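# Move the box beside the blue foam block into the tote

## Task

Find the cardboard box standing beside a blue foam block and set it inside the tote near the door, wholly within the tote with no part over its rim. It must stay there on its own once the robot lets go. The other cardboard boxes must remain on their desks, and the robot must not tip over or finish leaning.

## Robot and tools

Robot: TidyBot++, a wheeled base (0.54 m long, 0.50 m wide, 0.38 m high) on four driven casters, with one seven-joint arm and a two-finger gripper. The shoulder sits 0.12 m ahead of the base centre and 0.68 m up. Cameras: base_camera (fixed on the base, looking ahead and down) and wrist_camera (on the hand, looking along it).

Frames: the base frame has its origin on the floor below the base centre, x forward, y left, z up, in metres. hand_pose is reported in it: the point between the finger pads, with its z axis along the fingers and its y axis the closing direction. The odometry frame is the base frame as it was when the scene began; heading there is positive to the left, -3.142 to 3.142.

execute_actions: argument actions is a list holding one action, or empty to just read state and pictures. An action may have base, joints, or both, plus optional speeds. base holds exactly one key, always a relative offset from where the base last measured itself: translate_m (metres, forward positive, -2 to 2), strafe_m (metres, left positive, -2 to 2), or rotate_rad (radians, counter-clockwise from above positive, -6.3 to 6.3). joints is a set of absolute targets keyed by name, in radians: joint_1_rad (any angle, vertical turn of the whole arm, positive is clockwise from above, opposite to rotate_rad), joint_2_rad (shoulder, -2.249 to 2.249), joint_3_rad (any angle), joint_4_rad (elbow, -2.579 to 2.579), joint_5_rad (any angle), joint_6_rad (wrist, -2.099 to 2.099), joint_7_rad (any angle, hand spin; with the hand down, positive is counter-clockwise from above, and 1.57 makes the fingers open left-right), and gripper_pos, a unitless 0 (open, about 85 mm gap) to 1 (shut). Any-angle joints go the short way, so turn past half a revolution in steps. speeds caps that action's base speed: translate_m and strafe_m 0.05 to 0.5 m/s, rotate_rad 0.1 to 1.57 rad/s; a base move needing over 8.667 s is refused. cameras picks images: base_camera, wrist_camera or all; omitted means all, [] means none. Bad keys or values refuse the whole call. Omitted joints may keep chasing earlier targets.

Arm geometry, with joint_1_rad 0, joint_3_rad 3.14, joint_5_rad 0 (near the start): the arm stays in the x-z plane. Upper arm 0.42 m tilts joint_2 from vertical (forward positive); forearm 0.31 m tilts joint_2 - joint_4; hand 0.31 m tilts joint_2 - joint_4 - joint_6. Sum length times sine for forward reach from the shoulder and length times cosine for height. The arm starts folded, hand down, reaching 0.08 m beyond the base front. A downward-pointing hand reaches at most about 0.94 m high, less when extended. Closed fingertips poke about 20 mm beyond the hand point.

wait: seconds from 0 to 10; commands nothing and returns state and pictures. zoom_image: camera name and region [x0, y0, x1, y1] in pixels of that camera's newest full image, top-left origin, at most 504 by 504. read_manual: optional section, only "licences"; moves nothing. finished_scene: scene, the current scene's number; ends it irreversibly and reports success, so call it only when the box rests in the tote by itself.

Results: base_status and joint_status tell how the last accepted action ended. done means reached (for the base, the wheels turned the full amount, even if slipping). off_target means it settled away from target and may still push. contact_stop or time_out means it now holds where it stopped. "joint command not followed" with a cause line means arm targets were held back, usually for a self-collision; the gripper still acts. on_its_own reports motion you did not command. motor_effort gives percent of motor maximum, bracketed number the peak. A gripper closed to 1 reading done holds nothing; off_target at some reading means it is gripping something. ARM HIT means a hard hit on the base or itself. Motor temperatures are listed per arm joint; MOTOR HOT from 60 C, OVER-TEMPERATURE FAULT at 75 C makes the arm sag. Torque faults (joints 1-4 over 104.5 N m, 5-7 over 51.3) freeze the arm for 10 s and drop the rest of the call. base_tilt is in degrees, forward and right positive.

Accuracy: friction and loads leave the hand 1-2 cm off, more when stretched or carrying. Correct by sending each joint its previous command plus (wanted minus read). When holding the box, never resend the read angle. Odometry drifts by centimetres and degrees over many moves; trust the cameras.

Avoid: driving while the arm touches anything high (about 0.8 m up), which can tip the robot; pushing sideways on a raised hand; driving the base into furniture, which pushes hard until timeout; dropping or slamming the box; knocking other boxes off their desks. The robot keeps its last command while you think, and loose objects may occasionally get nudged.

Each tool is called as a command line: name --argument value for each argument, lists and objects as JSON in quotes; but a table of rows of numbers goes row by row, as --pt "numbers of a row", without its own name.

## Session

execute_actions --actions '[]'

Scene clock: 0.00 s.
Motor temperatures (°C, as the motors report them): [35 40 32 34 34 41 43]
base_odometry: x=+0.000 y=+0.000 heading=+0.000 (m, m, rad; odometry frame)
base_tilt: forward=+0.2 right=+0.0 (deg)
base_status: not commanded
joint_positions: joint_1_rad=+0.018 joint_2_rad=-0.398 joint_3_rad=+3.164 joint_4_rad=-2.550 joint_5_rad=-0.045 joint_6_rad=-0.888 joint_7_rad=+1.587 gripper_pos=+0.000
joint_status: not commanded
motor_effort: joint_1_rad=+0 joint_2_rad=-2 joint_3_rad=+1 joint_4_rad=+18 joint_5_rad=+0 joint_6_rad=+4 joint_7_rad=+0 (%)
hand_pose: x=+0.2510 y=+0.0080 z=+0.5878 quat_wxyz=(-0.021, +0.998, -0.024, +0.051) (m; base frame)
pictures: base_camera, wrist_camera
camera_calibration (this result's frames):
wrist_camera: T_world_to_cam=[[0.00874145, -0.996581, -0.0821598, 0.0603401], [-0.990545, 0.00261923, -0.13716, 0.388611], [0.136907, 0.082582, -0.987136, 0.685629], [0, 0, 0, 1]] pos_world=[0.290542, 0.00249526, 0.735069]
Images, in order (width x height): base_camera 644x364, wrist_camera 644x476.

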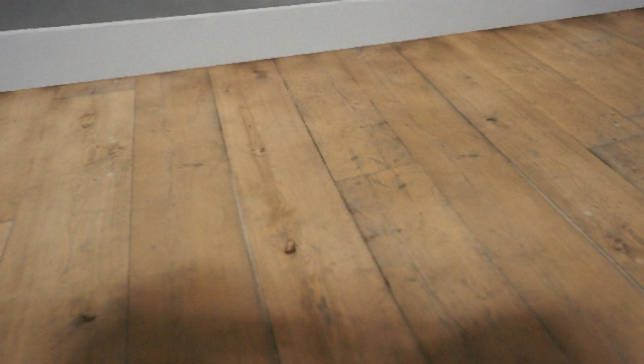

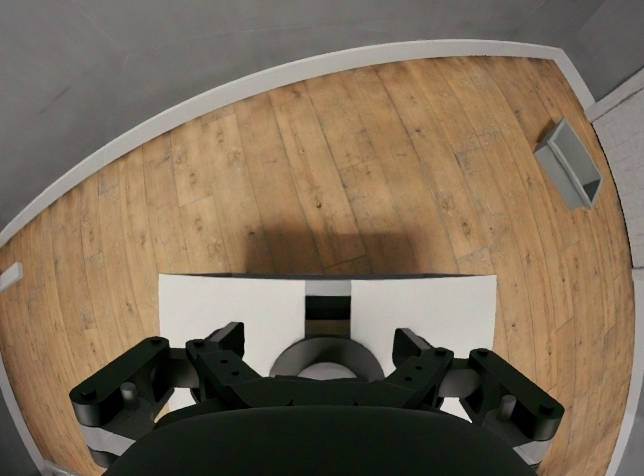

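execute_actions --actions '[{"base":{"rotate_rad":1.57},"joints":{"joint_2_rad":0.3,"joint_4_rad":-1.5,"joint_6_rad":-0.4}}]'

Scene clock: 3.47 s.
Motor temperatures (°C, as the motors report them): [35 40 32 34 34 41 43]
base_odometry: x=+0.000 y=+0.000 heading=+1.570 (m, m, rad; odometry frame)
base_tilt: forward=+0.2 right=+0.1 (deg)
base_status: done
joint_positions: joint_1_rad=+0.018 joint_2_rad=+0.289 joint_3_rad=+3.165 joint_4_rad=-1.521 joint_5_rad=-0.045 joint_6_rad=-0.431 joint_7_rad=+1.587 gripper_pos=+0.000
joint_status: all done
motor_effort: joint_1_rad=+0(3) joint_2_rad=-32(32) joint_3_rad=+1(3) joint_4_rad=+18(18) joint_5_rad=+0(1) joint_6_rad=+8(8) joint_7_rad=+0(0) (%)
hand_pose: x=+0.7883 y=-0.0188 z=+0.8169 quat_wxyz=(-0.002, +0.900, -0.024, +0.435) (m; base frame)
pictures: base_camera, wrist_camera
camera_calibration (this result's frames):
wrist_camera: T_world_to_cam=[[0.0249087, -0.999629, -0.0110517, -0.0231159], [-0.594817, -0.00593454, -0.803839, 1.18486], [0.803475, 0.0265963, -0.594744, -0.00655926], [0, 0, 0, 1]] pos_world=[0.710624, -0.0159012, 0.948284]
Images, in order (width x height): base_camera 644x364, wrist_camera 644x476.

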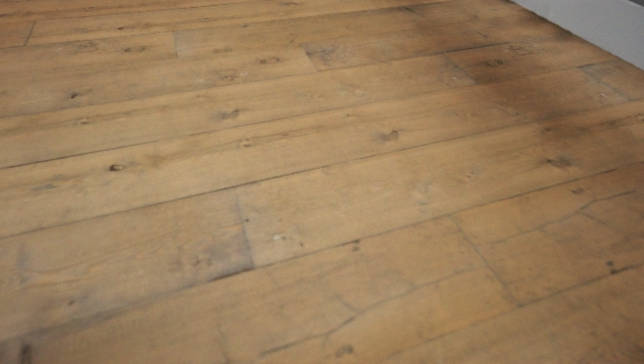

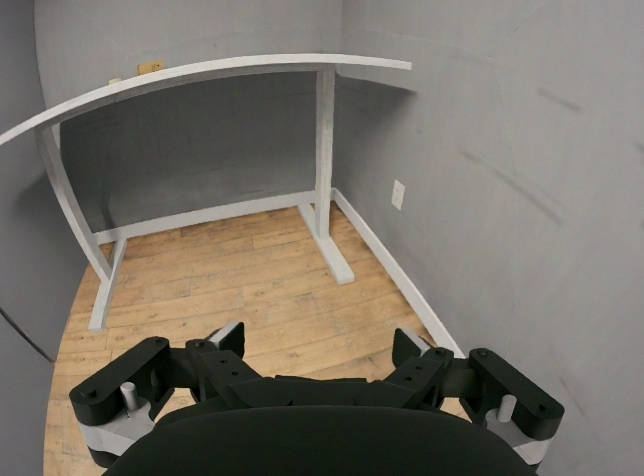

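Tall desk. Use the horizontal pose and scan.

execute_actions --actions '[{"base":{"rotate_rad":0.5},"joints":{"joint_2_rad":0.2,"joint_4_rad":-1.4,"joint_6_rad":0.1}}]' --cameras '["wrist_camera"]'

execute_actions --actions '[{"base":{"rotate_rad":1.2}}]' --cameras '["wrist_camera"]'

execute_actions --actions '[{"base":{"rotate_rad":1.3}}]' --cameras '["wrist_camera"]'

Scene clock: 5.10 s.
Motor temperatures (°C, as the motors report them): [35 40 32 34 34 41 43]
base_odometry: x=+0.000 y=+0.000 heading=+2.069 (m, m, rad; odometry frame)
base_tilt: forward=+0.2 right=+0.1 (deg)
base_status: done
joint_positions: joint_1_rad=+0.009 joint_2_rad=+0.196 joint_3_rad=+3.156 joint_4_rad=-1.403 joint_5_rad=-0.045 joint_6_rad=+0.093 joint_7_rad=+1.587 gripper_pos=+0.000
joint_status: all done
motor_effort: joint_1_rad=+0(5) joint_2_rad=-31(38) joint_3_rad=+0(5) joint_4_rad=+20(23) joint_5_rad=+0(1) joint_6_rad=+10(10) joint_7_rad=+0(0) (%)
hand_pose: x=+0.8256 y=-0.0147 z=+1.1060 quat_wxyz=(+0.000, +0.683, -0.018, +0.730) (m; base frame)
pictures: wrist_camera
camera_calibration (this result's frames):
wrist_camera: T_world_to_cam=[[0.0148537, -0.999502, 0.0278349, -0.0514826], [0.0981414, -0.0262462, -0.994826, 1.07832], [0.995062, 0.0175086, 0.0977027, -0.788888], [0, 0, 0, 1]] pos_world=[0.679929, -0.00934291, 1.15125]
Images, in order (width x height): wrist_camera 644x476.

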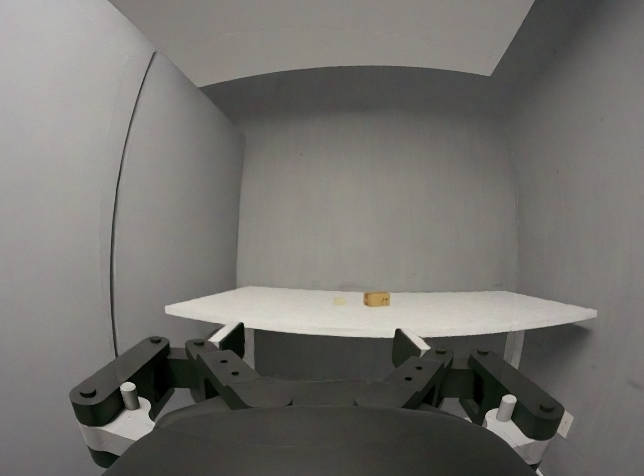

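Scene clock: 7.13 s.
Motor temperatures (°C, as the motors report them): [35 40 32 34 34 41 43]
base_odometry: x=+0.000 y=+0.000 heading=-3.015 (m, m, rad; odometry frame)
base_tilt: forward=+0.2 right=+0.1 (deg)
base_status: done
joint_positions: joint_1_rad=+0.008 joint_2_rad=+0.201 joint_3_rad=+3.156 joint_4_rad=-1.403 joint_5_rad=-0.045 joint_6_rad=+0.093 joint_7_rad=+1.587 gripper_pos=+0.000
joint_status: not commanded
motor_effort: joint_1_rad=+0(5) joint_2_rad=-31(34) joint_3_rad=+1(5) joint_4_rad=+20(21) joint_5_rad=+0(1) joint_6_rad=+10(11) joint_7_rad=+0(0) (%)
hand_pose: x=+0.8280 y=-0.0149 z=+1.1020 quat_wxyz=(+0.000, +0.685, -0.018, +0.728) (m; base frame)
pictures: wrist_camera
camera_calibration (this result's frames):
wrist_camera: T_world_to_cam=[[0.0145945, -0.999505, 0.0278694, -0.0514755], [0.0925215, -0.0264029, -0.995361, 1.07935], [0.995604, 0.0171053, 0.0920904, -0.785135], [0, 0, 0, 1]] pos_world=[0.682572, -0.00952219, 1.14808]
Images, in order (width x height): wrist_camera 644x476.

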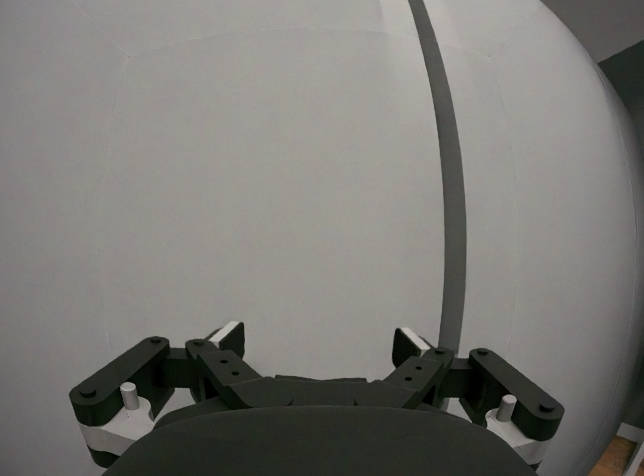

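Scene clock: 9.23 s.
Motor temperatures (°C, as the motors report them): [35 40 32 34 34 41 43]
base_odometry: x=+0.000 y=+0.000 heading=-1.716 (m, m, rad; odometry frame)
base_tilt: forward=+0.2 right=+0.1 (deg)
base_status: done
joint_positions: joint_1_rad=+0.008 joint_2_rad=+0.203 joint_3_rad=+3.156 joint_4_rad=-1.403 joint_5_rad=-0.045 joint_6_rad=+0.093 joint_7_rad=+1.587 gripper_pos=+0.000
joint_status: not commanded
motor_effort: joint_1_rad=+0(5) joint_2_rad=-31(34) joint_3_rad=+1(4) joint_4_rad=+20(20) joint_5_rad=+0(0) joint_6_rad=+10(11) joint_7_rad=-1(1) (%)
hand_pose: x=+0.8289 y=-0.0150 z=+1.1005 quat_wxyz=(+0.000, +0.686, -0.018, +0.727) (m; base frame)
pictures: wrist_camera
camera_calibration (this result's frames):
wrist_camera: T_world_to_cam=[[0.0145311, -0.999507, 0.0278369, -0.0514458], [0.0903727, -0.026413, -0.995558, 1.07974], [0.995802, 0.0169823, 0.0899443, -0.783697], [0, 0, 0, 1]] pos_world=[0.683575, -0.00959234, 1.14686]
Images, in order (width x height): wrist_camera 644x476.

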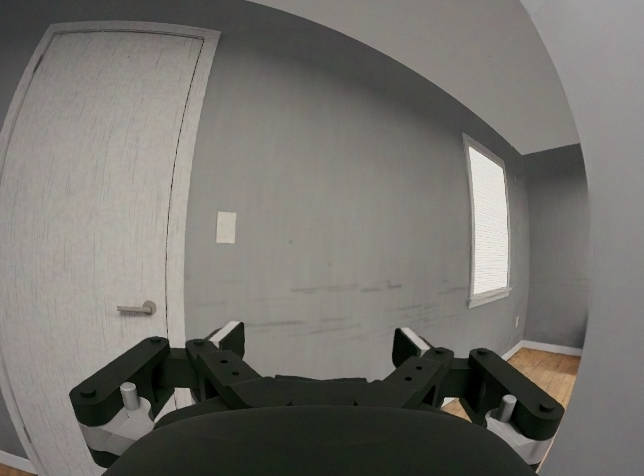

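execute_actions --actions '[{"base":{"rotate_rad":-0.7},"joints":{"joint_2_rad":-0.2,"joint_4_rad":-1.7,"joint_6_rad":-0.1}}]'

Scene clock: 11.03 s.
Motor temperatures (°C, as the motors report them): [35 40 32 34 34 41 43]
base_odometry: x=+0.000 y=+0.000 heading=-2.414 (m, m, rad; odometry frame)
base_tilt: forward=+0.2 right=+0.1 (deg)
base_status: done
joint_positions: joint_1_rad=+0.017 joint_2_rad=-0.201 joint_3_rad=+3.168 joint_4_rad=-1.675 joint_5_rad=-0.045 joint_6_rad=-0.066 joint_7_rad=+1.587 gripper_pos=+0.000
joint_status: all done
motor_effort: joint_1_rad=+0(4) joint_2_rad=-16(34) joint_3_rad=+1(3) joint_4_rad=+20(19) joint_5_rad=+0(0) joint_6_rad=+10(11) joint_7_rad=+0(0) (%)
hand_pose: x=+0.6587 y=-0.0235 z=+1.1341 quat_wxyz=(+0.002, +0.696, -0.026, +0.718) (m; base frame)
pictures: base_camera, wrist_camera
camera_calibration (this result's frames):
wrist_camera: T_world_to_cam=[[0.00212134, -0.999824, 0.018642, -0.0397637], [0.0635199, -0.0184697, -0.99781, 1.14876], [0.997978, 0.00330083, 0.0634696, -0.588869], [0, 0, 0, 1]] pos_world=[0.514794, -0.0165958, 1.18436]
Images, in order (width x height): base_camera 644x364, wrist_camera 644x476.

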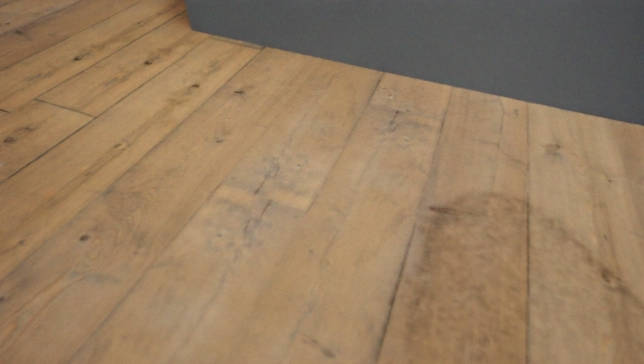

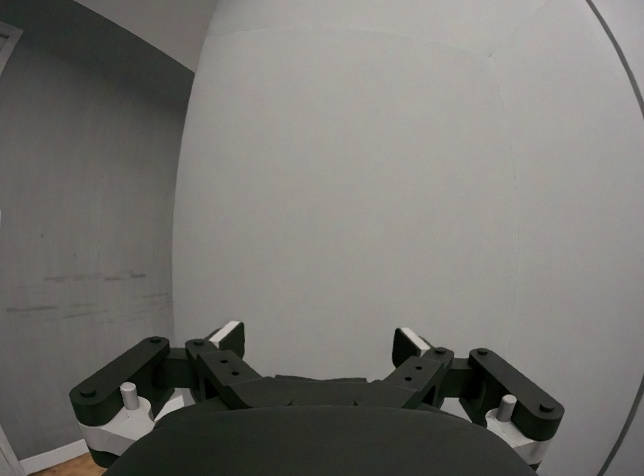

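execute_actions --actions '[{"base":{"rotate_rad":0.844}}]' --cameras '[]'

execute_actions --actions '[{"base":{"translate_m":1.0}}]'

Scene clock: 13.07 s.
Motor temperatures (°C, as the motors report them): [35 40 32 34 34 41 43]
base_odometry: x=+0.000 y=+0.000 heading=-1.571 (m, m, rad; odometry frame)
base_tilt: forward=+0.2 right=+0.1 (deg)
base_status: done
joint_positions: joint_1_rad=+0.017 joint_2_rad=-0.201 joint_3_rad=+3.159 joint_4_rad=-1.676 joint_5_rad=-0.045 joint_6_rad=-0.067 joint_7_rad=+1.587 gripper_pos=+0.000
joint_status: not commanded
motor_effort: joint_1_rad=+0(2) joint_2_rad=-15(17) joint_3_rad=+0(4) joint_4_rad=+20(21) joint_5_rad=+0(0) joint_6_rad=+10(11) joint_7_rad=-1(0) (%)
hand_pose: x=+0.6589 y=-0.0178 z=+1.1338 quat_wxyz=(+0.000, +0.696, -0.022, +0.718) (m; base frame)
pictures: none
No camera images: the call's "cameras" was empty. Leave "cameras" out to get every camera's image.

Scene clock: 16.43 s.
Motor temperatures (°C, as the motors report them): [35 40 32 34 34 41 43]
base_odometry: x=+0.001 y=-1.000 heading=-1.571 (m, m, rad; odometry frame)
base_tilt: forward=+0.2 right=+0.1 (deg)
base_status: done
joint_positions: joint_1_rad=+0.017 joint_2_rad=-0.199 joint_3_rad=+3.159 joint_4_rad=-1.679 joint_5_rad=-0.045 joint_6_rad=-0.070 joint_7_rad=+1.587 gripper_pos=+0.000
joint_status: not commanded
motor_effort: joint_1_rad=+0(1) joint_2_rad=-16(18) joint_3_rad=+1(2) joint_4_rad=+20(21) joint_5_rad=+0(0) joint_6_rad=+11(10) joint_7_rad=+0(0) (%)
hand_pose: x=+0.6601 y=-0.0177 z=+1.1291 quat_wxyz=(+0.000, +0.699, -0.022, +0.714) (m; base frame)
pictures: base_camera, wrist_camera
camera_calibration (this result's frames):
wrist_camera: T_world_to_cam=[[0.0115674, -0.999732, 0.0200468, -0.0417477], [0.0536238, -0.0193991, -0.998373, 1.15095], [0.998494, 0.0126235, 0.053385, -0.578723], [0, 0, 0, 1]] pos_world=[0.516616, -0.0121036, 1.18081]
Images, in order (width x height): base_camera 644x364, wrist_camera 644x476.

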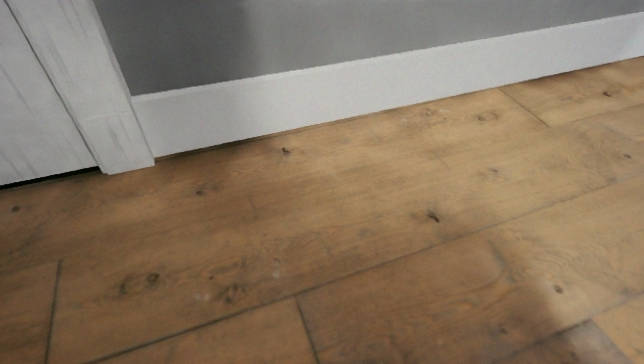

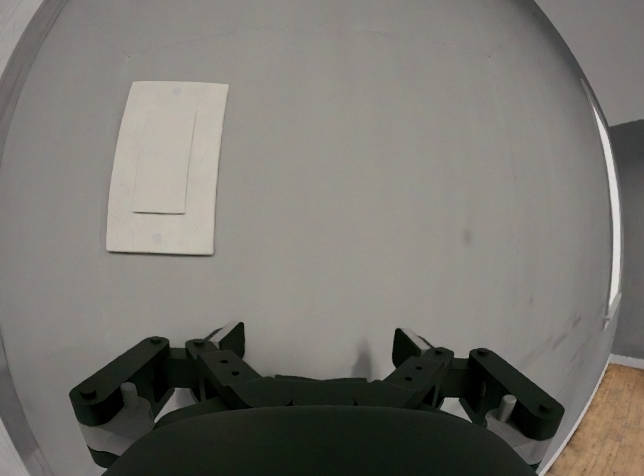

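Close to the wall; the wall runs a bit skewed. Back slightly, turn right.

execute_actions --actions '[{"base":{"translate_m":-0.15}}]' --cameras '[]'

execute_actions --actions '[{"base":{"rotate_rad":-1.35}}]'

Scene clock: 18.03 s.
Motor temperatures (°C, as the motors report them): [35 40 32 34 34 41 43]
base_odometry: x=+0.001 y=-0.850 heading=-1.570 (m, m, rad; odometry frame)
base_tilt: forward=+0.2 right=+0.1 (deg)
base_status: done
joint_positions: joint_1_rad=+0.017 joint_2_rad=-0.206 joint_3_rad=+3.159 joint_4_rad=-1.680 joint_5_rad=-0.045 joint_6_rad=-0.071 joint_7_rad=+1.587 gripper_pos=+0.000
joint_status: not commanded
motor_effort: joint_1_rad=+0(1) joint_2_rad=-15(19) joint_3_rad=+1(2) joint_4_rad=+20(21) joint_5_rad=+0(0) joint_6_rad=+10(11) joint_7_rad=-1(0) (%)
hand_pose: x=+0.6571 y=-0.0179 z=+1.1319 quat_wxyz=(+0.000, +0.698, -0.022, +0.716) (m; base frame)
pictures: none
No camera images: the call's "cameras" was empty. Leave "cameras" out to get every camera's image.

Scene clock: 20.17 s.
Motor temperatures (°C, as the motors report them): [35 40 32 34 34 41 43]
base_odometry: x=+0.001 y=-0.850 heading=-2.919 (m, m, rad; odometry frame)
base_tilt: forward=+0.2 right=+0.1 (deg)
base_status: done
joint_positions: joint_1_rad=+0.017 joint_2_rad=-0.202 joint_3_rad=+3.167 joint_4_rad=-1.680 joint_5_rad=-0.045 joint_6_rad=-0.071 joint_7_rad=+1.587 gripper_pos=+0.000
joint_status: not commanded
motor_effort: joint_1_rad=+0(3) joint_2_rad=-15(18) joint_3_rad=+1(4) joint_4_rad=+20(21) joint_5_rad=+0(0) joint_6_rad=+10(10) joint_7_rad=-1(0) (%)
hand_pose: x=+0.6585 y=-0.0227 z=+1.1300 quat_wxyz=(+0.002, +0.699, -0.025, +0.715) (m; base frame)
pictures: base_camera, wrist_camera
camera_calibration (this result's frames):
wrist_camera: T_world_to_cam=[[0.00357034, -0.999824, 0.0184291, -0.0396706], [0.0550347, -0.0182048, -0.998318, 1.15089], [0.998478, 0.00457858, 0.05496, -0.579092], [0, 0, 0, 1]] pos_world=[0.515014, -0.0160604, 1.18151]
Images, in order (width x height): base_camera 644x364, wrist_camera 644x476.

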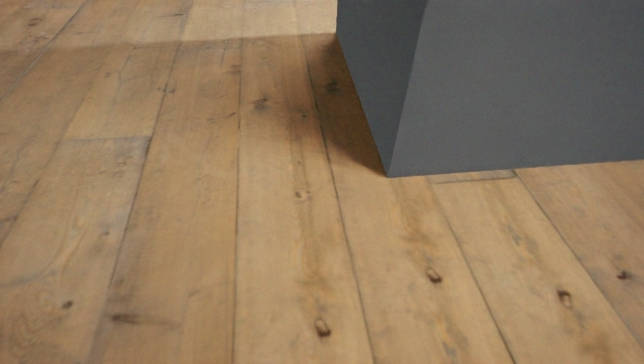

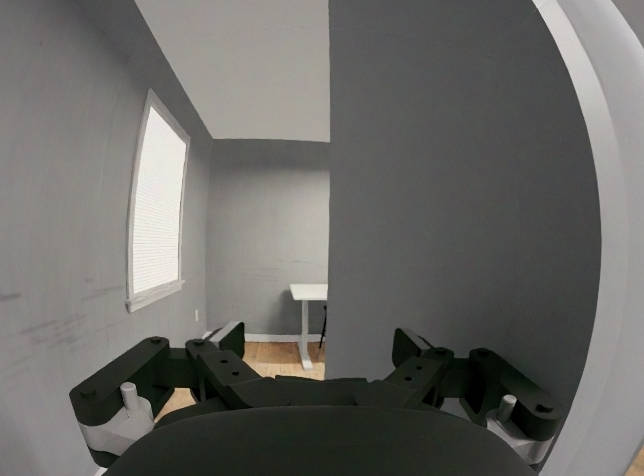

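execute_actions --actions '[{"base":{"rotate_rad":0.15}}]' --cameras '[]'

execute_actions --actions '[{"base":{"strafe_m":0.17}}]' --cameras '[]'

execute_actions --actions '[{"base":{"translate_m":1.0}}]'

Scene clock: 21.43 s.
Motor temperatures (°C, as the motors report them): [35 40 32 34 34 41 43]
base_odometry: x=+0.001 y=-0.850 heading=-2.770 (m, m, rad; odometry frame)
base_tilt: forward=+0.2 right=+0.1 (deg)
base_status: done
joint_positions: joint_1_rad=+0.017 joint_2_rad=-0.202 joint_3_rad=+3.160 joint_4_rad=-1.680 joint_5_rad=-0.045 joint_6_rad=-0.071 joint_7_rad=+1.587 gripper_pos=+0.000
joint_status: not commanded
motor_effort: joint_1_rad=+0(2) joint_2_rad=-15(16) joint_3_rad=+1(4) joint_4_rad=+20(20) joint_5_rad=+0(0) joint_6_rad=+10(10) joint_7_rad=+0(0) (%)
hand_pose: x=+0.6586 y=-0.0182 z=+1.1300 quat_wxyz=(+0.000, +0.699, -0.022, +0.715) (m; base frame)
pictures: none
No camera images: the call's "cameras" was empty. Leave "cameras" out to get every camera's image.

Scene clock: 22.97 s.
Motor temperatures (°C, as the motors report them): [35 40 32 34 34 41 43]
base_odometry: x=+0.062 y=-1.009 heading=-2.771 (m, m, rad; odometry frame)
base_tilt: forward=+0.2 right=+0.1 (deg)
base_status: done
joint_positions: joint_1_rad=+0.017 joint_2_rad=-0.202 joint_3_rad=+3.159 joint_4_rad=-1.680 joint_5_rad=-0.045 joint_6_rad=-0.071 joint_7_rad=+1.587 gripper_pos=+0.000
joint_status: not commanded
motor_effort: joint_1_rad=+1(2) joint_2_rad=-15(16) joint_3_rad=+1(2) joint_4_rad=+20(20) joint_5_rad=+0(0) joint_6_rad=+10(10) joint_7_rad=+0(0) (%)
hand_pose: x=+0.6586 y=-0.0180 z=+1.1300 quat_wxyz=(+0.000, +0.699, -0.022, +0.715) (m; base frame)
pictures: none
No camera images: the call's "cameras" was empty. Leave "cameras" out to get every camera's image.

Scene clock: 26.33 s.
Motor temperatures (°C, as the motors report them): [35 40 32 34 34 41 43]
base_odometry: x=-0.869 y=-1.372 heading=-2.771 (m, m, rad; odometry frame)
base_tilt: forward=+0.2 right=+0.1 (deg)
base_status: done
joint_positions: joint_1_rad=+0.017 joint_2_rad=-0.199 joint_3_rad=+3.159 joint_4_rad=-1.681 joint_5_rad=-0.045 joint_6_rad=-0.072 joint_7_rad=+1.587 gripper_pos=+0.000
joint_status: not commanded
motor_effort: joint_1_rad=+0(1) joint_2_rad=-15(18) joint_3_rad=+0(1) joint_4_rad=+20(21) joint_5_rad=+0(0) joint_6_rad=+11(11) joint_7_rad=+0(1) (%)
hand_pose: x=+0.6601 y=-0.0180 z=+1.1273 quat_wxyz=(+0.000, +0.701, -0.022, +0.713) (m; base frame)
pictures: base_camera, wrist_camera
camera_calibration (this result's frames):
wrist_camera: T_world_to_cam=[[0.0112822, -0.99974, 0.0197977, -0.0414953], [0.0498866, -0.0192116, -0.99857, 1.15183], [0.998691, 0.0122537, 0.0496568, -0.574593], [0, 0, 0, 1]] pos_world=[0.516848, -0.0123151, 1.17954]
Images, in order (width x height): base_camera 644x364, wrist_camera 644x476.

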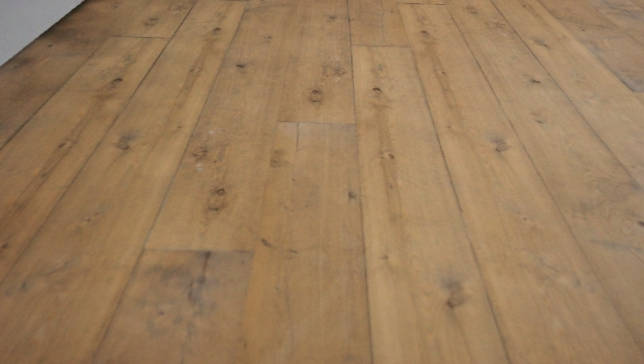

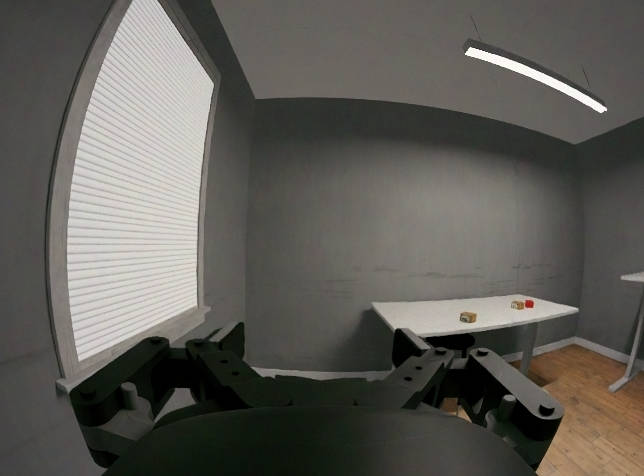

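execute_actions --actions '[{"base":{"rotate_rad":-1.1}}]' --cameras '["wrist_camera"]'

Scene clock: 29.10 s.
Motor temperatures (°C, as the motors report them): [35 40 32 34 34 41 43]
base_odometry: x=-0.869 y=-1.372 heading=+2.414 (m, m, rad; odometry frame)
base_tilt: forward=+0.2 right=+0.1 (deg)
base_status: done
joint_positions: joint_1_rad=+0.020 joint_2_rad=-0.199 joint_3_rad=+3.172 joint_4_rad=-1.683 joint_5_rad=-0.045 joint_6_rad=-0.073 joint_7_rad=+1.587 gripper_pos=+0.000
joint_status: not commanded
motor_effort: joint_1_rad=+0(15) joint_2_rad=-16(26) joint_3_rad=+1(22) joint_4_rad=+20(22) joint_5_rad=+0(0) joint_6_rad=+10(11) joint_7_rad=+0(1) (%)
hand_pose: x=+0.6600 y=-0.0276 z=+1.1259 quat_wxyz=(+0.004, +0.702, -0.029, +0.712) (m; base frame)
pictures: wrist_camera
camera_calibration (this result's frames):
wrist_camera: T_world_to_cam=[[-0.00429519, -0.999844, 0.0171197, -0.0377839], [0.0466263, -0.0173015, -0.998763, 1.15266], [0.998903, -0.00349165, 0.0466934, -0.571478], [0, 0, 0, 1]] pos_world=[0.516945, -0.0198307, 1.17856]
Images, in order (width x height): wrist_camera 644x476.

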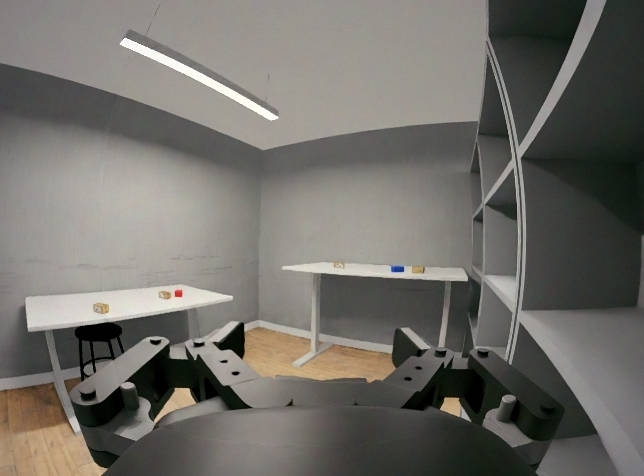

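execute_actions --actions '[{"base":{"translate_m":0.8}}]' --cameras '[]'

execute_actions --actions '[{"base":{"rotate_rad":-0.47}}]'

Scene clock: 35.17 s.
Motor temperatures (°C, as the motors report them): [35 40 32 34 34 41 43]
base_odometry: x=-0.888 y=-1.356 heading=+2.446 (m, m, rad; odometry frame)
base_tilt: forward=+0.2 right=+0.1 (deg)
base_status: translate_m time_out (by the wheels' count: +0.024 of +0.800)
joint_positions: joint_1_rad=+0.020 joint_2_rad=-0.199 joint_3_rad=+3.171 joint_4_rad=-1.685 joint_5_rad=-0.045 joint_6_rad=-0.076 joint_7_rad=+1.587 gripper_pos=+0.000
joint_status: not commanded
motor_effort: joint_1_rad=+0(3) joint_2_rad=-14(34) joint_3_rad=+1(4) joint_4_rad=+20(23) joint_5_rad=+0(0) joint_6_rad=+10(11) joint_7_rad=+0(0) (%)
hand_pose: x=+0.6602 y=-0.0267 z=+1.1232 quat_wxyz=(+0.004, +0.704, -0.028, +0.710) (m; base frame)
pictures: none
No camera images: the call's "cameras" was empty. Leave "cameras" out to get every camera's image.

not run: a stop came earlier in this reply.

Blocked by the shelf corner. Strafe left.

execute_actions --actions '[{"base":{"translate_m":-0.1}}]' --cameras '[]'

execute_actions --actions '[{"base":{"rotate_rad":0.9}}]'

Scene clock: 36.50 s.
Motor temperatures (°C, as the motors report them): [35 40 32 34 34 41 43]
base_odometry: x=-0.811 y=-1.420 heading=+2.445 (m, m, rad; odometry frame)
base_tilt: forward=+0.2 right=+0.1 (deg)
base_status: done
joint_positions: joint_1_rad=+0.020 joint_2_rad=-0.202 joint_3_rad=+3.171 joint_4_rad=-1.685 joint_5_rad=-0.045 joint_6_rad=-0.076 joint_7_rad=+1.587 gripper_pos=+0.000
joint_status: not commanded
motor_effort: joint_1_rad=+0(1) joint_2_rad=-15(19) joint_3_rad=+0(0) joint_4_rad=+20(21) joint_5_rad=+0(0) joint_6_rad=+10(11) joint_7_rad=+0(0) (%)
hand_pose: x=+0.6585 y=-0.0265 z=+1.1253 quat_wxyz=(+0.004, +0.702, -0.028, +0.711) (m; base frame)
pictures: none
No camera images: the call's "cameras" was empty. Leave "cameras" out to get every camera's image.

Scene clock: 38.30 s.
Motor temperatures (°C, as the motors report them): [35 40 32 34 34 41 43]
base_odometry: x=-0.811 y=-1.420 heading=-2.939 (m, m, rad; odometry frame)
base_tilt: forward=+0.2 right=+0.1 (deg)
base_status: done
joint_positions: joint_1_rad=+0.020 joint_2_rad=-0.202 joint_3_rad=+3.162 joint_4_rad=-1.685 joint_5_rad=-0.045 joint_6_rad=-0.076 joint_7_rad=+1.587 gripper_pos=+0.000
joint_status: not commanded
motor_effort: joint_1_rad=+0(2) joint_2_rad=-15(17) joint_3_rad=+1(2) joint_4_rad=+20(20) joint_5_rad=+0(0) joint_6_rad=+10(10) joint_7_rad=+0(0) (%)
hand_pose: x=+0.6587 y=-0.0209 z=+1.1253 quat_wxyz=(+0.001, +0.703, -0.024, +0.711) (m; base frame)
pictures: base_camera, wrist_camera
camera_calibration (this result's frames):
wrist_camera: T_world_to_cam=[[0.00636442, -0.999798, 0.0190465, -0.0403027], [0.0446074, -0.018744, -0.998829, 1.15358], [0.998984, 0.00720658, 0.0444792, -0.567444], [0, 0, 0, 1]] pos_world=[0.515666, -0.0145824, 1.17824]
Images, in order (width x height): base_camera 644x364, wrist_camera 644x476.

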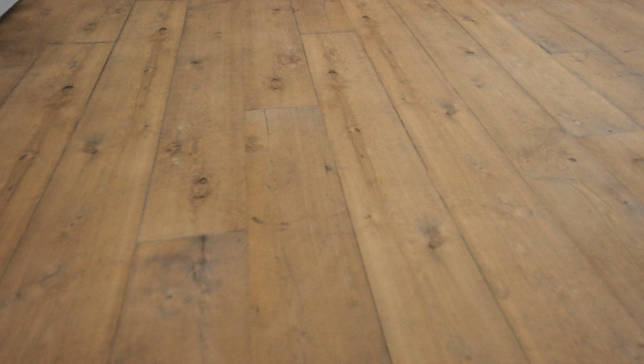

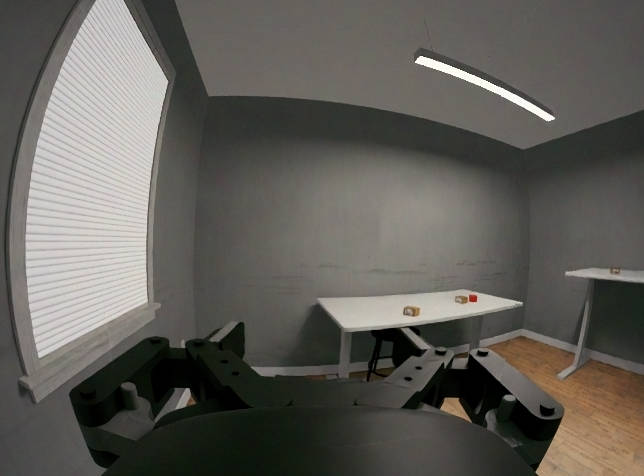

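execute_actions --actions '[{"base":{"translate_m":0.8}}]' --cameras '[]'

execute_actions --actions '[{"base":{"rotate_rad":-1.4}}]'

Scene clock: 41.37 s.
Motor temperatures (°C, as the motors report them): [35 40 32 34 34 41 43]
base_odometry: x=-1.594 y=-1.583 heading=-2.938 (m, m, rad; odometry frame)
base_tilt: forward=+0.2 right=+0.1 (deg)
base_status: done
joint_positions: joint_1_rad=+0.020 joint_2_rad=-0.199 joint_3_rad=+3.162 joint_4_rad=-1.685 joint_5_rad=-0.045 joint_6_rad=-0.076 joint_7_rad=+1.587 gripper_pos=+0.000
joint_status: not commanded
motor_effort: joint_1_rad=+0(1) joint_2_rad=-16(19) joint_3_rad=+1(2) joint_4_rad=+20(21) joint_5_rad=+0(0) joint_6_rad=+10(11) joint_7_rad=+0(1) (%)
hand_pose: x=+0.6601 y=-0.0210 z=+1.1235 quat_wxyz=(+0.001, +0.704, -0.024, +0.710) (m; base frame)
pictures: none
No camera images: the call's "cameras" was empty. Leave "cameras" out to get every camera's image.

Scene clock: 43.53 s.
Motor temperatures (°C, as the motors report them): [35 39 32 34 34 41 43]
base_odometry: x=-1.594 y=-1.583 heading=+1.946 (m, m, rad; odometry frame)
base_tilt: forward=+0.2 right=+0.1 (deg)
base_status: done
joint_positions: joint_1_rad=+0.020 joint_2_rad=-0.199 joint_3_rad=+3.168 joint_4_rad=-1.685 joint_5_rad=-0.045 joint_6_rad=-0.076 joint_7_rad=+1.587 gripper_pos=+0.000
joint_status: not commanded
motor_effort: joint_1_rad=+0(2) joint_2_rad=-15(18) joint_3_rad=+0(4) joint_4_rad=+20(20) joint_5_rad=+0(0) joint_6_rad=+10(10) joint_7_rad=-1(0) (%)
hand_pose: x=+0.6601 y=-0.0248 z=+1.1234 quat_wxyz=(+0.003, +0.704, -0.027, +0.710) (m; base frame)
pictures: base_camera, wrist_camera
camera_calibration (this result's frames):
wrist_camera: T_world_to_cam=[[0.000284018, -0.999843, 0.0177138, -0.0386713], [0.0411175, -0.0176871, -0.998998, 1.15412], [0.999154, 0.00101208, 0.0411061, -0.565215], [0, 0, 0, 1]] pos_world=[0.517293, -0.01768, 1.17689]
Images, in order (width x height): base_camera 644x364, wrist_camera 644x476.

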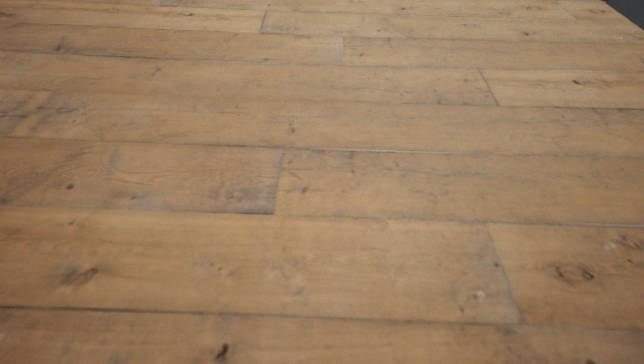

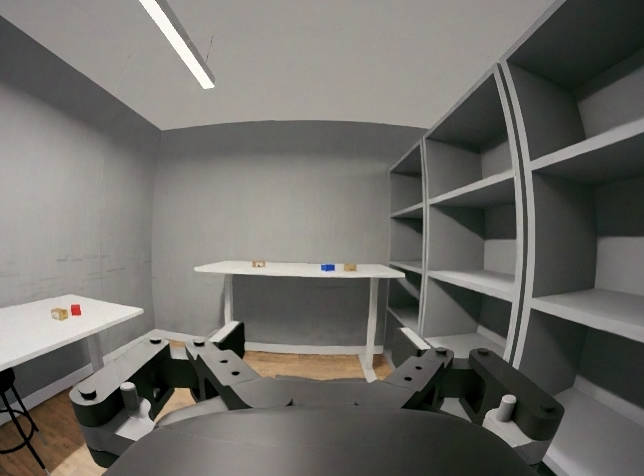

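execute_actions --actions '[{"base":{"translate_m":1.0},"joints":{"joint_2_rad":0.2,"joint_4_rad":-1.4,"joint_6_rad":0.0}}]'

Scene clock: 46.93 s.
Motor temperatures (°C, as the motors report them): [35 40 32 34 34 41 43]
base_odometry: x=-1.960 y=-0.651 heading=+1.945 (m, m, rad; odometry frame)
base_tilt: forward=+0.2 right=+0.1 (deg)
base_status: done
joint_positions: joint_1_rad=+0.020 joint_2_rad=+0.205 joint_3_rad=+3.168 joint_4_rad=-1.421 joint_5_rad=-0.045 joint_6_rad=-0.031 joint_7_rad=+1.587 gripper_pos=+0.000
joint_status: all done
motor_effort: joint_1_rad=+0(0) joint_2_rad=-31(34) joint_3_rad=+0(1) joint_4_rad=+20(20) joint_5_rad=+0(0) joint_6_rad=+11(11) joint_7_rad=+0(0) (%)
hand_pose: x=+0.8283 y=-0.0289 z=+1.0495 quat_wxyz=(+0.007, +0.737, -0.025, +0.676) (m; base frame)
pictures: base_camera, wrist_camera
camera_calibration (this result's frames):
wrist_camera: T_world_to_cam=[[0.000238584, -0.999714, 0.0239215, -0.0479515], [-0.053832, -0.0238996, -0.998264, 1.15096], [0.99855, -0.00104957, -0.0538223, -0.630205], [0, 0, 0, 1]] pos_world=[0.691261, -0.0210918, 1.11619]
Images, in order (width x height): base_camera 644x364, wrist_camera 644x476.

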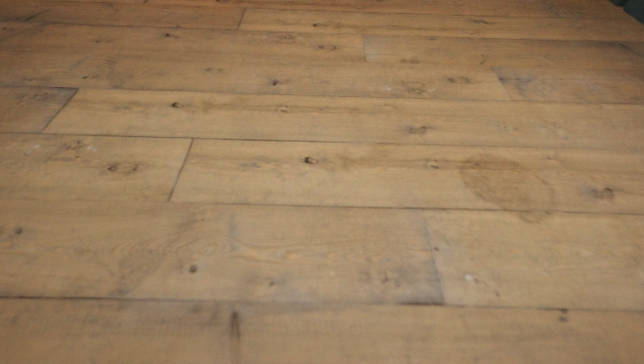

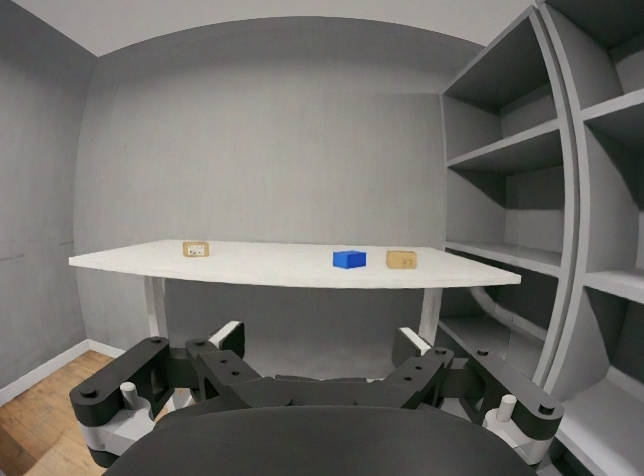

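execute_actions --actions '[{"base":{"strafe_m":-0.22}}]' --cameras '[]'

execute_actions --actions '[{"base":{"translate_m":0.4}}]'

Scene clock: 48.83 s.
Motor temperatures (°C, as the motors report them): [35 40 32 34 34 41 43]
base_odometry: x=-1.755 y=-0.571 heading=+1.946 (m, m, rad; odometry frame)
base_tilt: forward=+0.2 right=+0.1 (deg)
base_status: done
joint_positions: joint_1_rad=+0.022 joint_2_rad=+0.205 joint_3_rad=+3.168 joint_4_rad=-1.421 joint_5_rad=-0.045 joint_6_rad=-0.031 joint_7_rad=+1.587 gripper_pos=+0.000
joint_status: not commanded
motor_effort: joint_1_rad=+0(4) joint_2_rad=-31(33) joint_3_rad=+1(3) joint_4_rad=+20(21) joint_5_rad=+0(0) joint_6_rad=+11(11) joint_7_rad=+0(1) (%)
hand_pose: x=+0.8283 y=-0.0301 z=+1.0499 quat_wxyz=(+0.008, +0.736, -0.026, +0.676) (m; base frame)
pictures: none
No camera images: the call's "cameras" was empty. Leave "cameras" out to get every camera's image.

Scene clock: 50.90 s.
Motor temperatures (°C, as the motors report them): [35 40 32 34 34 41 43]
base_odometry: x=-1.901 y=-0.198 heading=+1.945 (m, m, rad; odometry frame)
base_tilt: forward=+0.2 right=+0.1 (deg)
base_status: done
joint_positions: joint_1_rad=+0.022 joint_2_rad=+0.207 joint_3_rad=+3.168 joint_4_rad=-1.419 joint_5_rad=-0.045 joint_6_rad=-0.029 joint_7_rad=+1.587 gripper_pos=+0.000
joint_status: not commanded
motor_effort: joint_1_rad=+0(2) joint_2_rad=-31(35) joint_3_rad=+0(2) joint_4_rad=+20(21) joint_5_rad=+0(0) joint_6_rad=+10(11) joint_7_rad=+0(0) (%)
hand_pose: x=+0.8290 y=-0.0302 z=+1.0501 quat_wxyz=(+0.008, +0.736, -0.026, +0.677) (m; base frame)
pictures: base_camera, wrist_camera
camera_calibration (this result's frames):
wrist_camera: T_world_to_cam=[[-0.00161006, -0.999708, 0.0241085, -0.0478838], [-0.0516376, -0.0239932, -0.998378, 1.14992], [0.998665, -0.00285235, -0.0515839, -0.633402], [0, 0, 0, 1]] pos_world=[0.691858, -0.0220861, 1.11654]
Images, in order (width x height): base_camera 644x364, wrist_camera 644x476.

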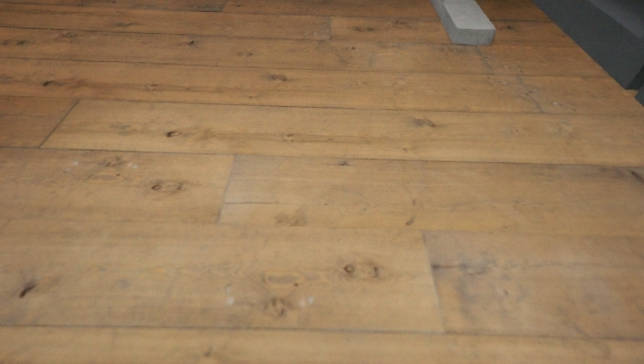

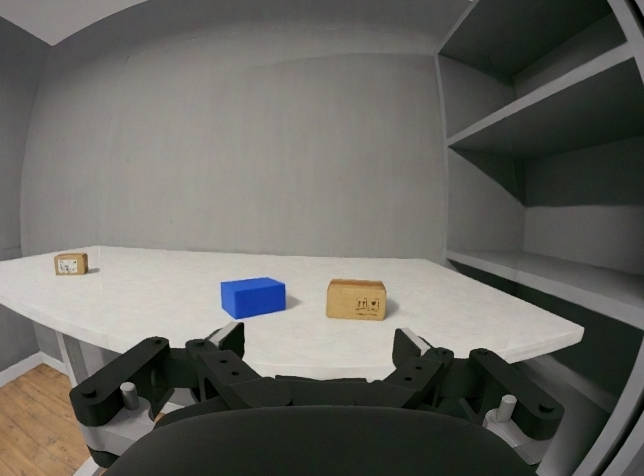

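execute_actions --actions '[{"joints":{"joint_1_rad":0.07,"joint_2_rad":0.3,"joint_4_rad":-1.5,"joint_6_rad":0.2,"gripper_pos":1}}]' --cameras '[]'

execute_actions --actions '[{"base":{"translate_m":0.2},"speeds":{"translate_m":0.15}}]' --cameras '["wrist_camera"]'

Scene clock: 52.37 s.
Motor temperatures (°C, as the motors report them): [35 40 32 34 34 41 43]
base_odometry: x=-1.901 y=-0.198 heading=+1.945 (m, m, rad; odometry frame)
base_tilt: forward=+0.2 right=+0.1 (deg)
base_status: not commanded
joint_positions: joint_1_rad=+0.053 joint_2_rad=+0.303 joint_3_rad=+3.168 joint_4_rad=-1.485 joint_5_rad=-0.045 joint_6_rad=+0.170 joint_7_rad=+1.587 gripper_pos=+0.999
joint_status: all done
motor_effort: joint_1_rad=+0(0) joint_2_rad=-34(36) joint_3_rad=+1(0) joint_4_rad=+20(21) joint_5_rad=+0(0) joint_6_rad=+10(10) joint_7_rad=+0(0) (%)
hand_pose: x=+0.8606 y=-0.0566 z=+1.0009 quat_wxyz=(+0.023, +0.723, -0.038, +0.690) (m; base frame)
pictures: none
No camera images: the call's "cameras" was empty. Leave "cameras" out to get every camera's image.

Scene clock: 54.30 s.
Motor temperatures (°C, as the motors report them): [35 40 32 34 34 41 43]
base_odometry: x=-1.974 y=-0.012 heading=+1.945 (m, m, rad; odometry frame)
base_tilt: forward=+0.2 right=+0.1 (deg)
base_status: done
joint_positions: joint_1_rad=+0.053 joint_2_rad=+0.301 joint_3_rad=+3.168 joint_4_rad=-1.485 joint_5_rad=-0.045 joint_6_rad=+0.170 joint_7_rad=+1.587 gripper_pos=+0.999
joint_status: not commanded
motor_effort: joint_1_rad=+0(2) joint_2_rad=-34(37) joint_3_rad=+0(1) joint_4_rad=+20(21) joint_5_rad=+0(1) joint_6_rad=+10(11) joint_7_rad=-1(1) (%)
hand_pose: x=+0.8601 y=-0.0566 z=+1.0023 quat_wxyz=(+0.023, +0.722, -0.038, +0.691) (m; base frame)
pictures: wrist_camera
camera_calibration (this result's frames):
wrist_camera: T_world_to_cam=[[-0.0418137, -0.998694, 0.0293717, -0.0437885], [-0.0140279, -0.0288077, -0.999487, 1.0716], [0.999027, -0.0422043, -0.0128051, -0.708337], [0, 0, 0, 1]] pos_world=[0.720849, -0.0427556, 1.06327]
Images, in order (width x height): wrist_camera 644x476.

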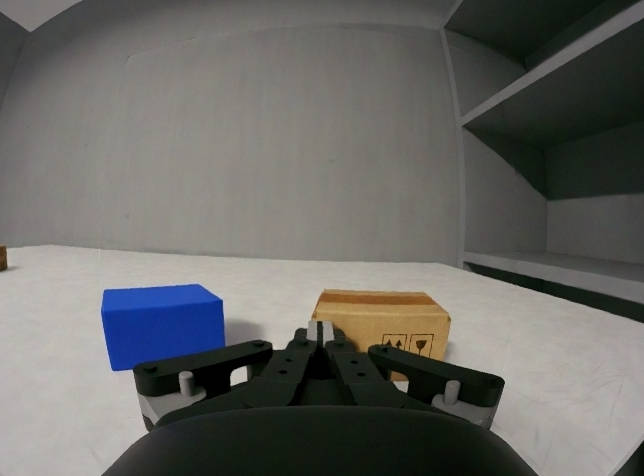

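execute_actions --actions '[{"base":{"translate_m":0.1},"speeds":{"translate_m":0.06},"joints":{"joint_1_rad":0.09}}]' --cameras '["wrist_camera"]'

execute_actions --actions '[{"base":{"translate_m":-0.15}}]' --cameras '["wrist_camera"]'

Scene clock: 56.67 s.
Motor temperatures (°C, as the motors report them): [35 40 32 34 34 41 43]
base_odometry: x=-2.010 y=+0.082 heading=+1.944 (m, m, rad; odometry frame)
base_tilt: forward=+0.2 right=+0.1 (deg)
base_status: done
joint_positions: joint_1_rad=+0.071 joint_2_rad=+0.301 joint_3_rad=+3.168 joint_4_rad=-1.485 joint_5_rad=-0.045 joint_6_rad=+0.170 joint_7_rad=+1.587 gripper_pos=+0.999
joint_status: all done
motor_effort: joint_1_rad=+0(2) joint_2_rad=-35(37) joint_3_rad=+1(3) joint_4_rad=+20(20) joint_5_rad=+0(0) joint_6_rad=+11(11) joint_7_rad=-1(0) (%)
hand_pose: x=+0.8588 y=-0.0697 z=+1.0027 quat_wxyz=(+0.029, +0.721, -0.045, +0.691) (m; base frame)
pictures: wrist_camera
camera_calibration (this result's frames):
wrist_camera: T_world_to_cam=[[-0.0594889, -0.997796, 0.0293826, -0.0416913], [-0.0138462, -0.0286071, -0.999495, 1.07155], [0.998133, -0.0598656, -0.0121139, -0.708734], [0, 0, 0, 1]] pos_world=[0.719767, -0.0533744, 1.06365]
Images, in order (width x height): wrist_camera 644x476.

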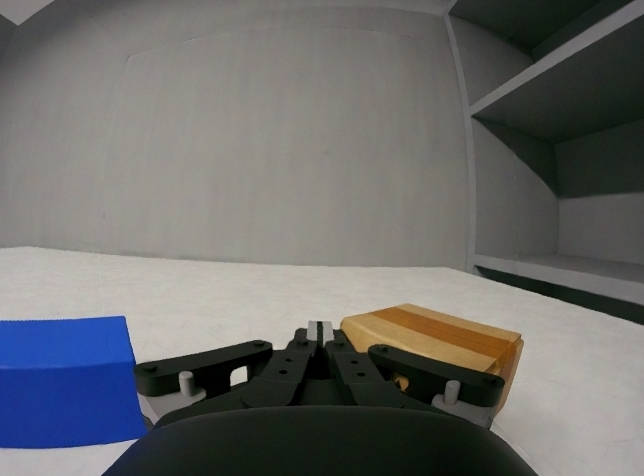

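Scene clock: 58.07 s.
Motor temperatures (°C, as the motors report them): [35 40 32 34 34 41 43]
base_odometry: x=-1.955 y=-0.058 heading=+1.945 (m, m, rad; odometry frame)
base_tilt: forward=+0.2 right=+0.1 (deg)
base_status: done
joint_positions: joint_1_rad=+0.073 joint_2_rad=+0.298 joint_3_rad=+3.168 joint_4_rad=-1.485 joint_5_rad=-0.045 joint_6_rad=+0.171 joint_7_rad=+1.587 gripper_pos=+0.999
joint_status: not commanded
motor_effort: joint_1_rad=+0(3) joint_2_rad=-35(39) joint_3_rad=+1(3) joint_4_rad=+20(21) joint_5_rad=+0(0) joint_6_rad=+10(11) joint_7_rad=-1(1) (%)
hand_pose: x=+0.8576 y=-0.0710 z=+1.0052 quat_wxyz=(+0.030, +0.720, -0.045, +0.692) (m; base frame)
pictures: wrist_camera
camera_calibration (this result's frames):
wrist_camera: T_world_to_cam=[[-0.0613664, -0.997685, 0.0292949, -0.0414029], [-0.0104659, -0.0287054, -0.999533, 1.07105], [0.99806, -0.0616443, -0.00868012, -0.711134], [0, 0, 0, 1]] pos_world=[0.718423, -0.0543995, 1.06559]
Images, in order (width x height): wrist_camera 644x476.

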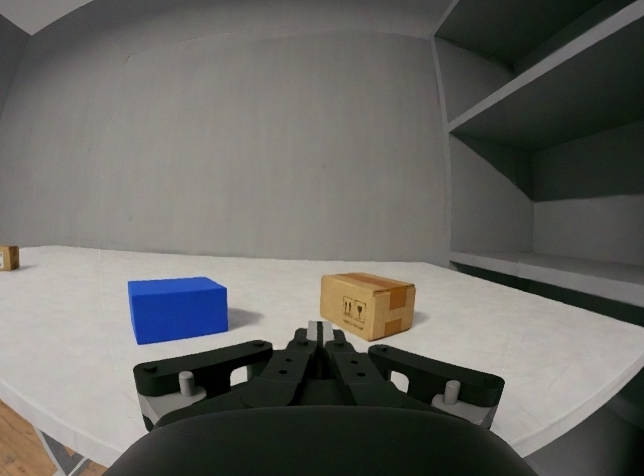

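execute_actions --actions '[{"base":{"translate_m":0.21},"speeds":{"translate_m":0.07},"joints":{"joint_1_rad":0.11}}]' --cameras '[]'

execute_actions --actions '[{"base":{"translate_m":-0.27},"joints":{"gripper_pos":0}}]' --cameras '["wrist_camera"]'

Scene clock: 61.73 s.
Motor temperatures (°C, as the motors report them): [35 40 32 34 34 41 43]
base_odometry: x=-2.032 y=+0.138 heading=+1.944 (m, m, rad; odometry frame)
base_tilt: forward=+0.2 right=+0.1 (deg)
base_status: done
joint_positions: joint_1_rad=+0.091 joint_2_rad=+0.299 joint_3_rad=+3.168 joint_4_rad=-1.485 joint_5_rad=-0.045 joint_6_rad=+0.171 joint_7_rad=+1.587 gripper_pos=+0.999
joint_status: all done
motor_effort: joint_1_rad=+0(1) joint_2_rad=-35(37) joint_3_rad=+1(2) joint_4_rad=+20(21) joint_5_rad=+0(1) joint_6_rad=+11(11) joint_7_rad=+0(1) (%)
hand_pose: x=+0.8565 y=-0.0847 z=+1.0045 quat_wxyz=(+0.036, +0.720, -0.052, +0.691) (m; base frame)
pictures: none
No camera images: the call's "cameras" was empty. Leave "cameras" out to get every camera's image.

Scene clock: 63.67 s.
Motor temperatures (°C, as the motors report them): [35 40 32 34 34 41 43]
base_odometry: x=-1.933 y=-0.114 heading=+1.944 (m, m, rad; odometry frame)
base_tilt: forward=+0.2 right=+0.1 (deg)
base_status: done
joint_positions: joint_1_rad=+0.093 joint_2_rad=+0.297 joint_3_rad=+3.167 joint_4_rad=-1.486 joint_5_rad=-0.045 joint_6_rad=+0.171 joint_7_rad=+1.587 gripper_pos=+0.000
joint_status: all done
motor_effort: joint_1_rad=+0(3) joint_2_rad=-33(38) joint_3_rad=+1(3) joint_4_rad=+19(21) joint_5_rad=+0(0) joint_6_rad=+10(11) joint_7_rad=+0(0) (%)
hand_pose: x=+0.8556 y=-0.0860 z=+1.0052 quat_wxyz=(+0.037, +0.719, -0.053, +0.692) (m; base frame)
pictures: wrist_camera
camera_calibration (this result's frames):
wrist_camera: T_world_to_cam=[[-0.0816649, -0.996233, 0.0291649, -0.0388808], [-0.0109063, -0.0283676, -0.999538, 1.07109], [0.9966, -0.0819452, -0.00854855, -0.71071], [0, 0, 0, 1]] pos_world=[0.7168, -0.0665893, 1.06566]
Images, in order (width x height): wrist_camera 644x476.

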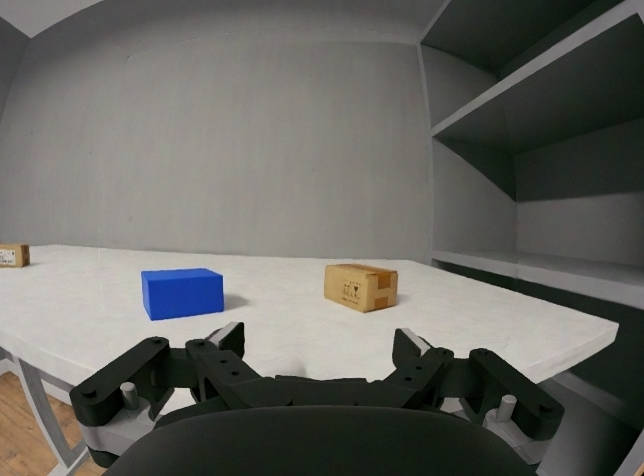

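execute_actions --actions '[{"joints":{"gripper_pos":1,"joint_1_rad":0.14}}]' --cameras '[]'

execute_actions --actions '[{"base":{"translate_m":0.25},"speeds":{"translate_m":0.12}}]' --cameras '["wrist_camera"]'

Scene clock: 65.07 s.
Motor temperatures (°C, as the motors report them): [35 40 32 34 34 41 43]
base_odometry: x=-1.933 y=-0.114 heading=+1.944 (m, m, rad; odometry frame)
base_tilt: forward=+0.2 right=+0.1 (deg)
base_status: not commanded
joint_positions: joint_1_rad=+0.123 joint_2_rad=+0.297 joint_3_rad=+3.167 joint_4_rad=-1.486 joint_5_rad=-0.045 joint_6_rad=+0.171 joint_7_rad=+1.587 gripper_pos=+0.999
joint_status: all done
motor_effort: joint_1_rad=+0(2) joint_2_rad=-34(34) joint_3_rad=+0(2) joint_4_rad=+20(20) joint_5_rad=+1(0) joint_6_rad=+11(10) joint_7_rad=+0(1) (%)
hand_pose: x=+0.8528 y=-0.1076 z=+1.0052 quat_wxyz=(+0.047, +0.719, -0.063, +0.691) (m; base frame)
pictures: none
No camera images: the call's "cameras" was empty. Leave "cameras" out to get every camera's image.

Scene clock: 67.77 s.
Motor temperatures (°C, as the motors report them): [35 40 32 34 34 41 43]
base_odometry: x=-2.024 y=+0.119 heading=+1.944 (m, m, rad; odometry frame)
base_tilt: forward=+0.2 right=+0.1 (deg)
base_status: done
joint_positions: joint_1_rad=+0.123 joint_2_rad=+0.299 joint_3_rad=+3.167 joint_4_rad=-1.486 joint_5_rad=-0.045 joint_6_rad=+0.171 joint_7_rad=+1.587 gripper_pos=+0.999
joint_status: not commanded
motor_effort: joint_1_rad=+0(3) joint_2_rad=-35(37) joint_3_rad=+0(2) joint_4_rad=+20(21) joint_5_rad=+0(1) joint_6_rad=+10(11) joint_7_rad=-1(0) (%)
hand_pose: x=+0.8533 y=-0.1081 z=+1.0038 quat_wxyz=(+0.047, +0.719, -0.064, +0.690) (m; base frame)
pictures: wrist_camera
camera_calibration (this result's frames):
wrist_camera: T_world_to_cam=[[-0.111465, -0.993341, 0.0291275, -0.0353076], [-0.0136255, -0.0277798, -0.999521, 1.07136], [0.993675, -0.111808, -0.0104383, -0.709109], [0, 0, 0, 1]] pos_world=[0.715286, -0.0845946, 1.06447]
Images, in order (width x height): wrist_camera 644x476.

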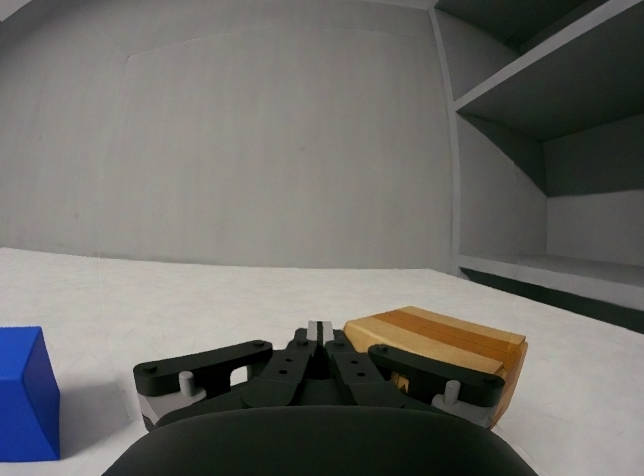

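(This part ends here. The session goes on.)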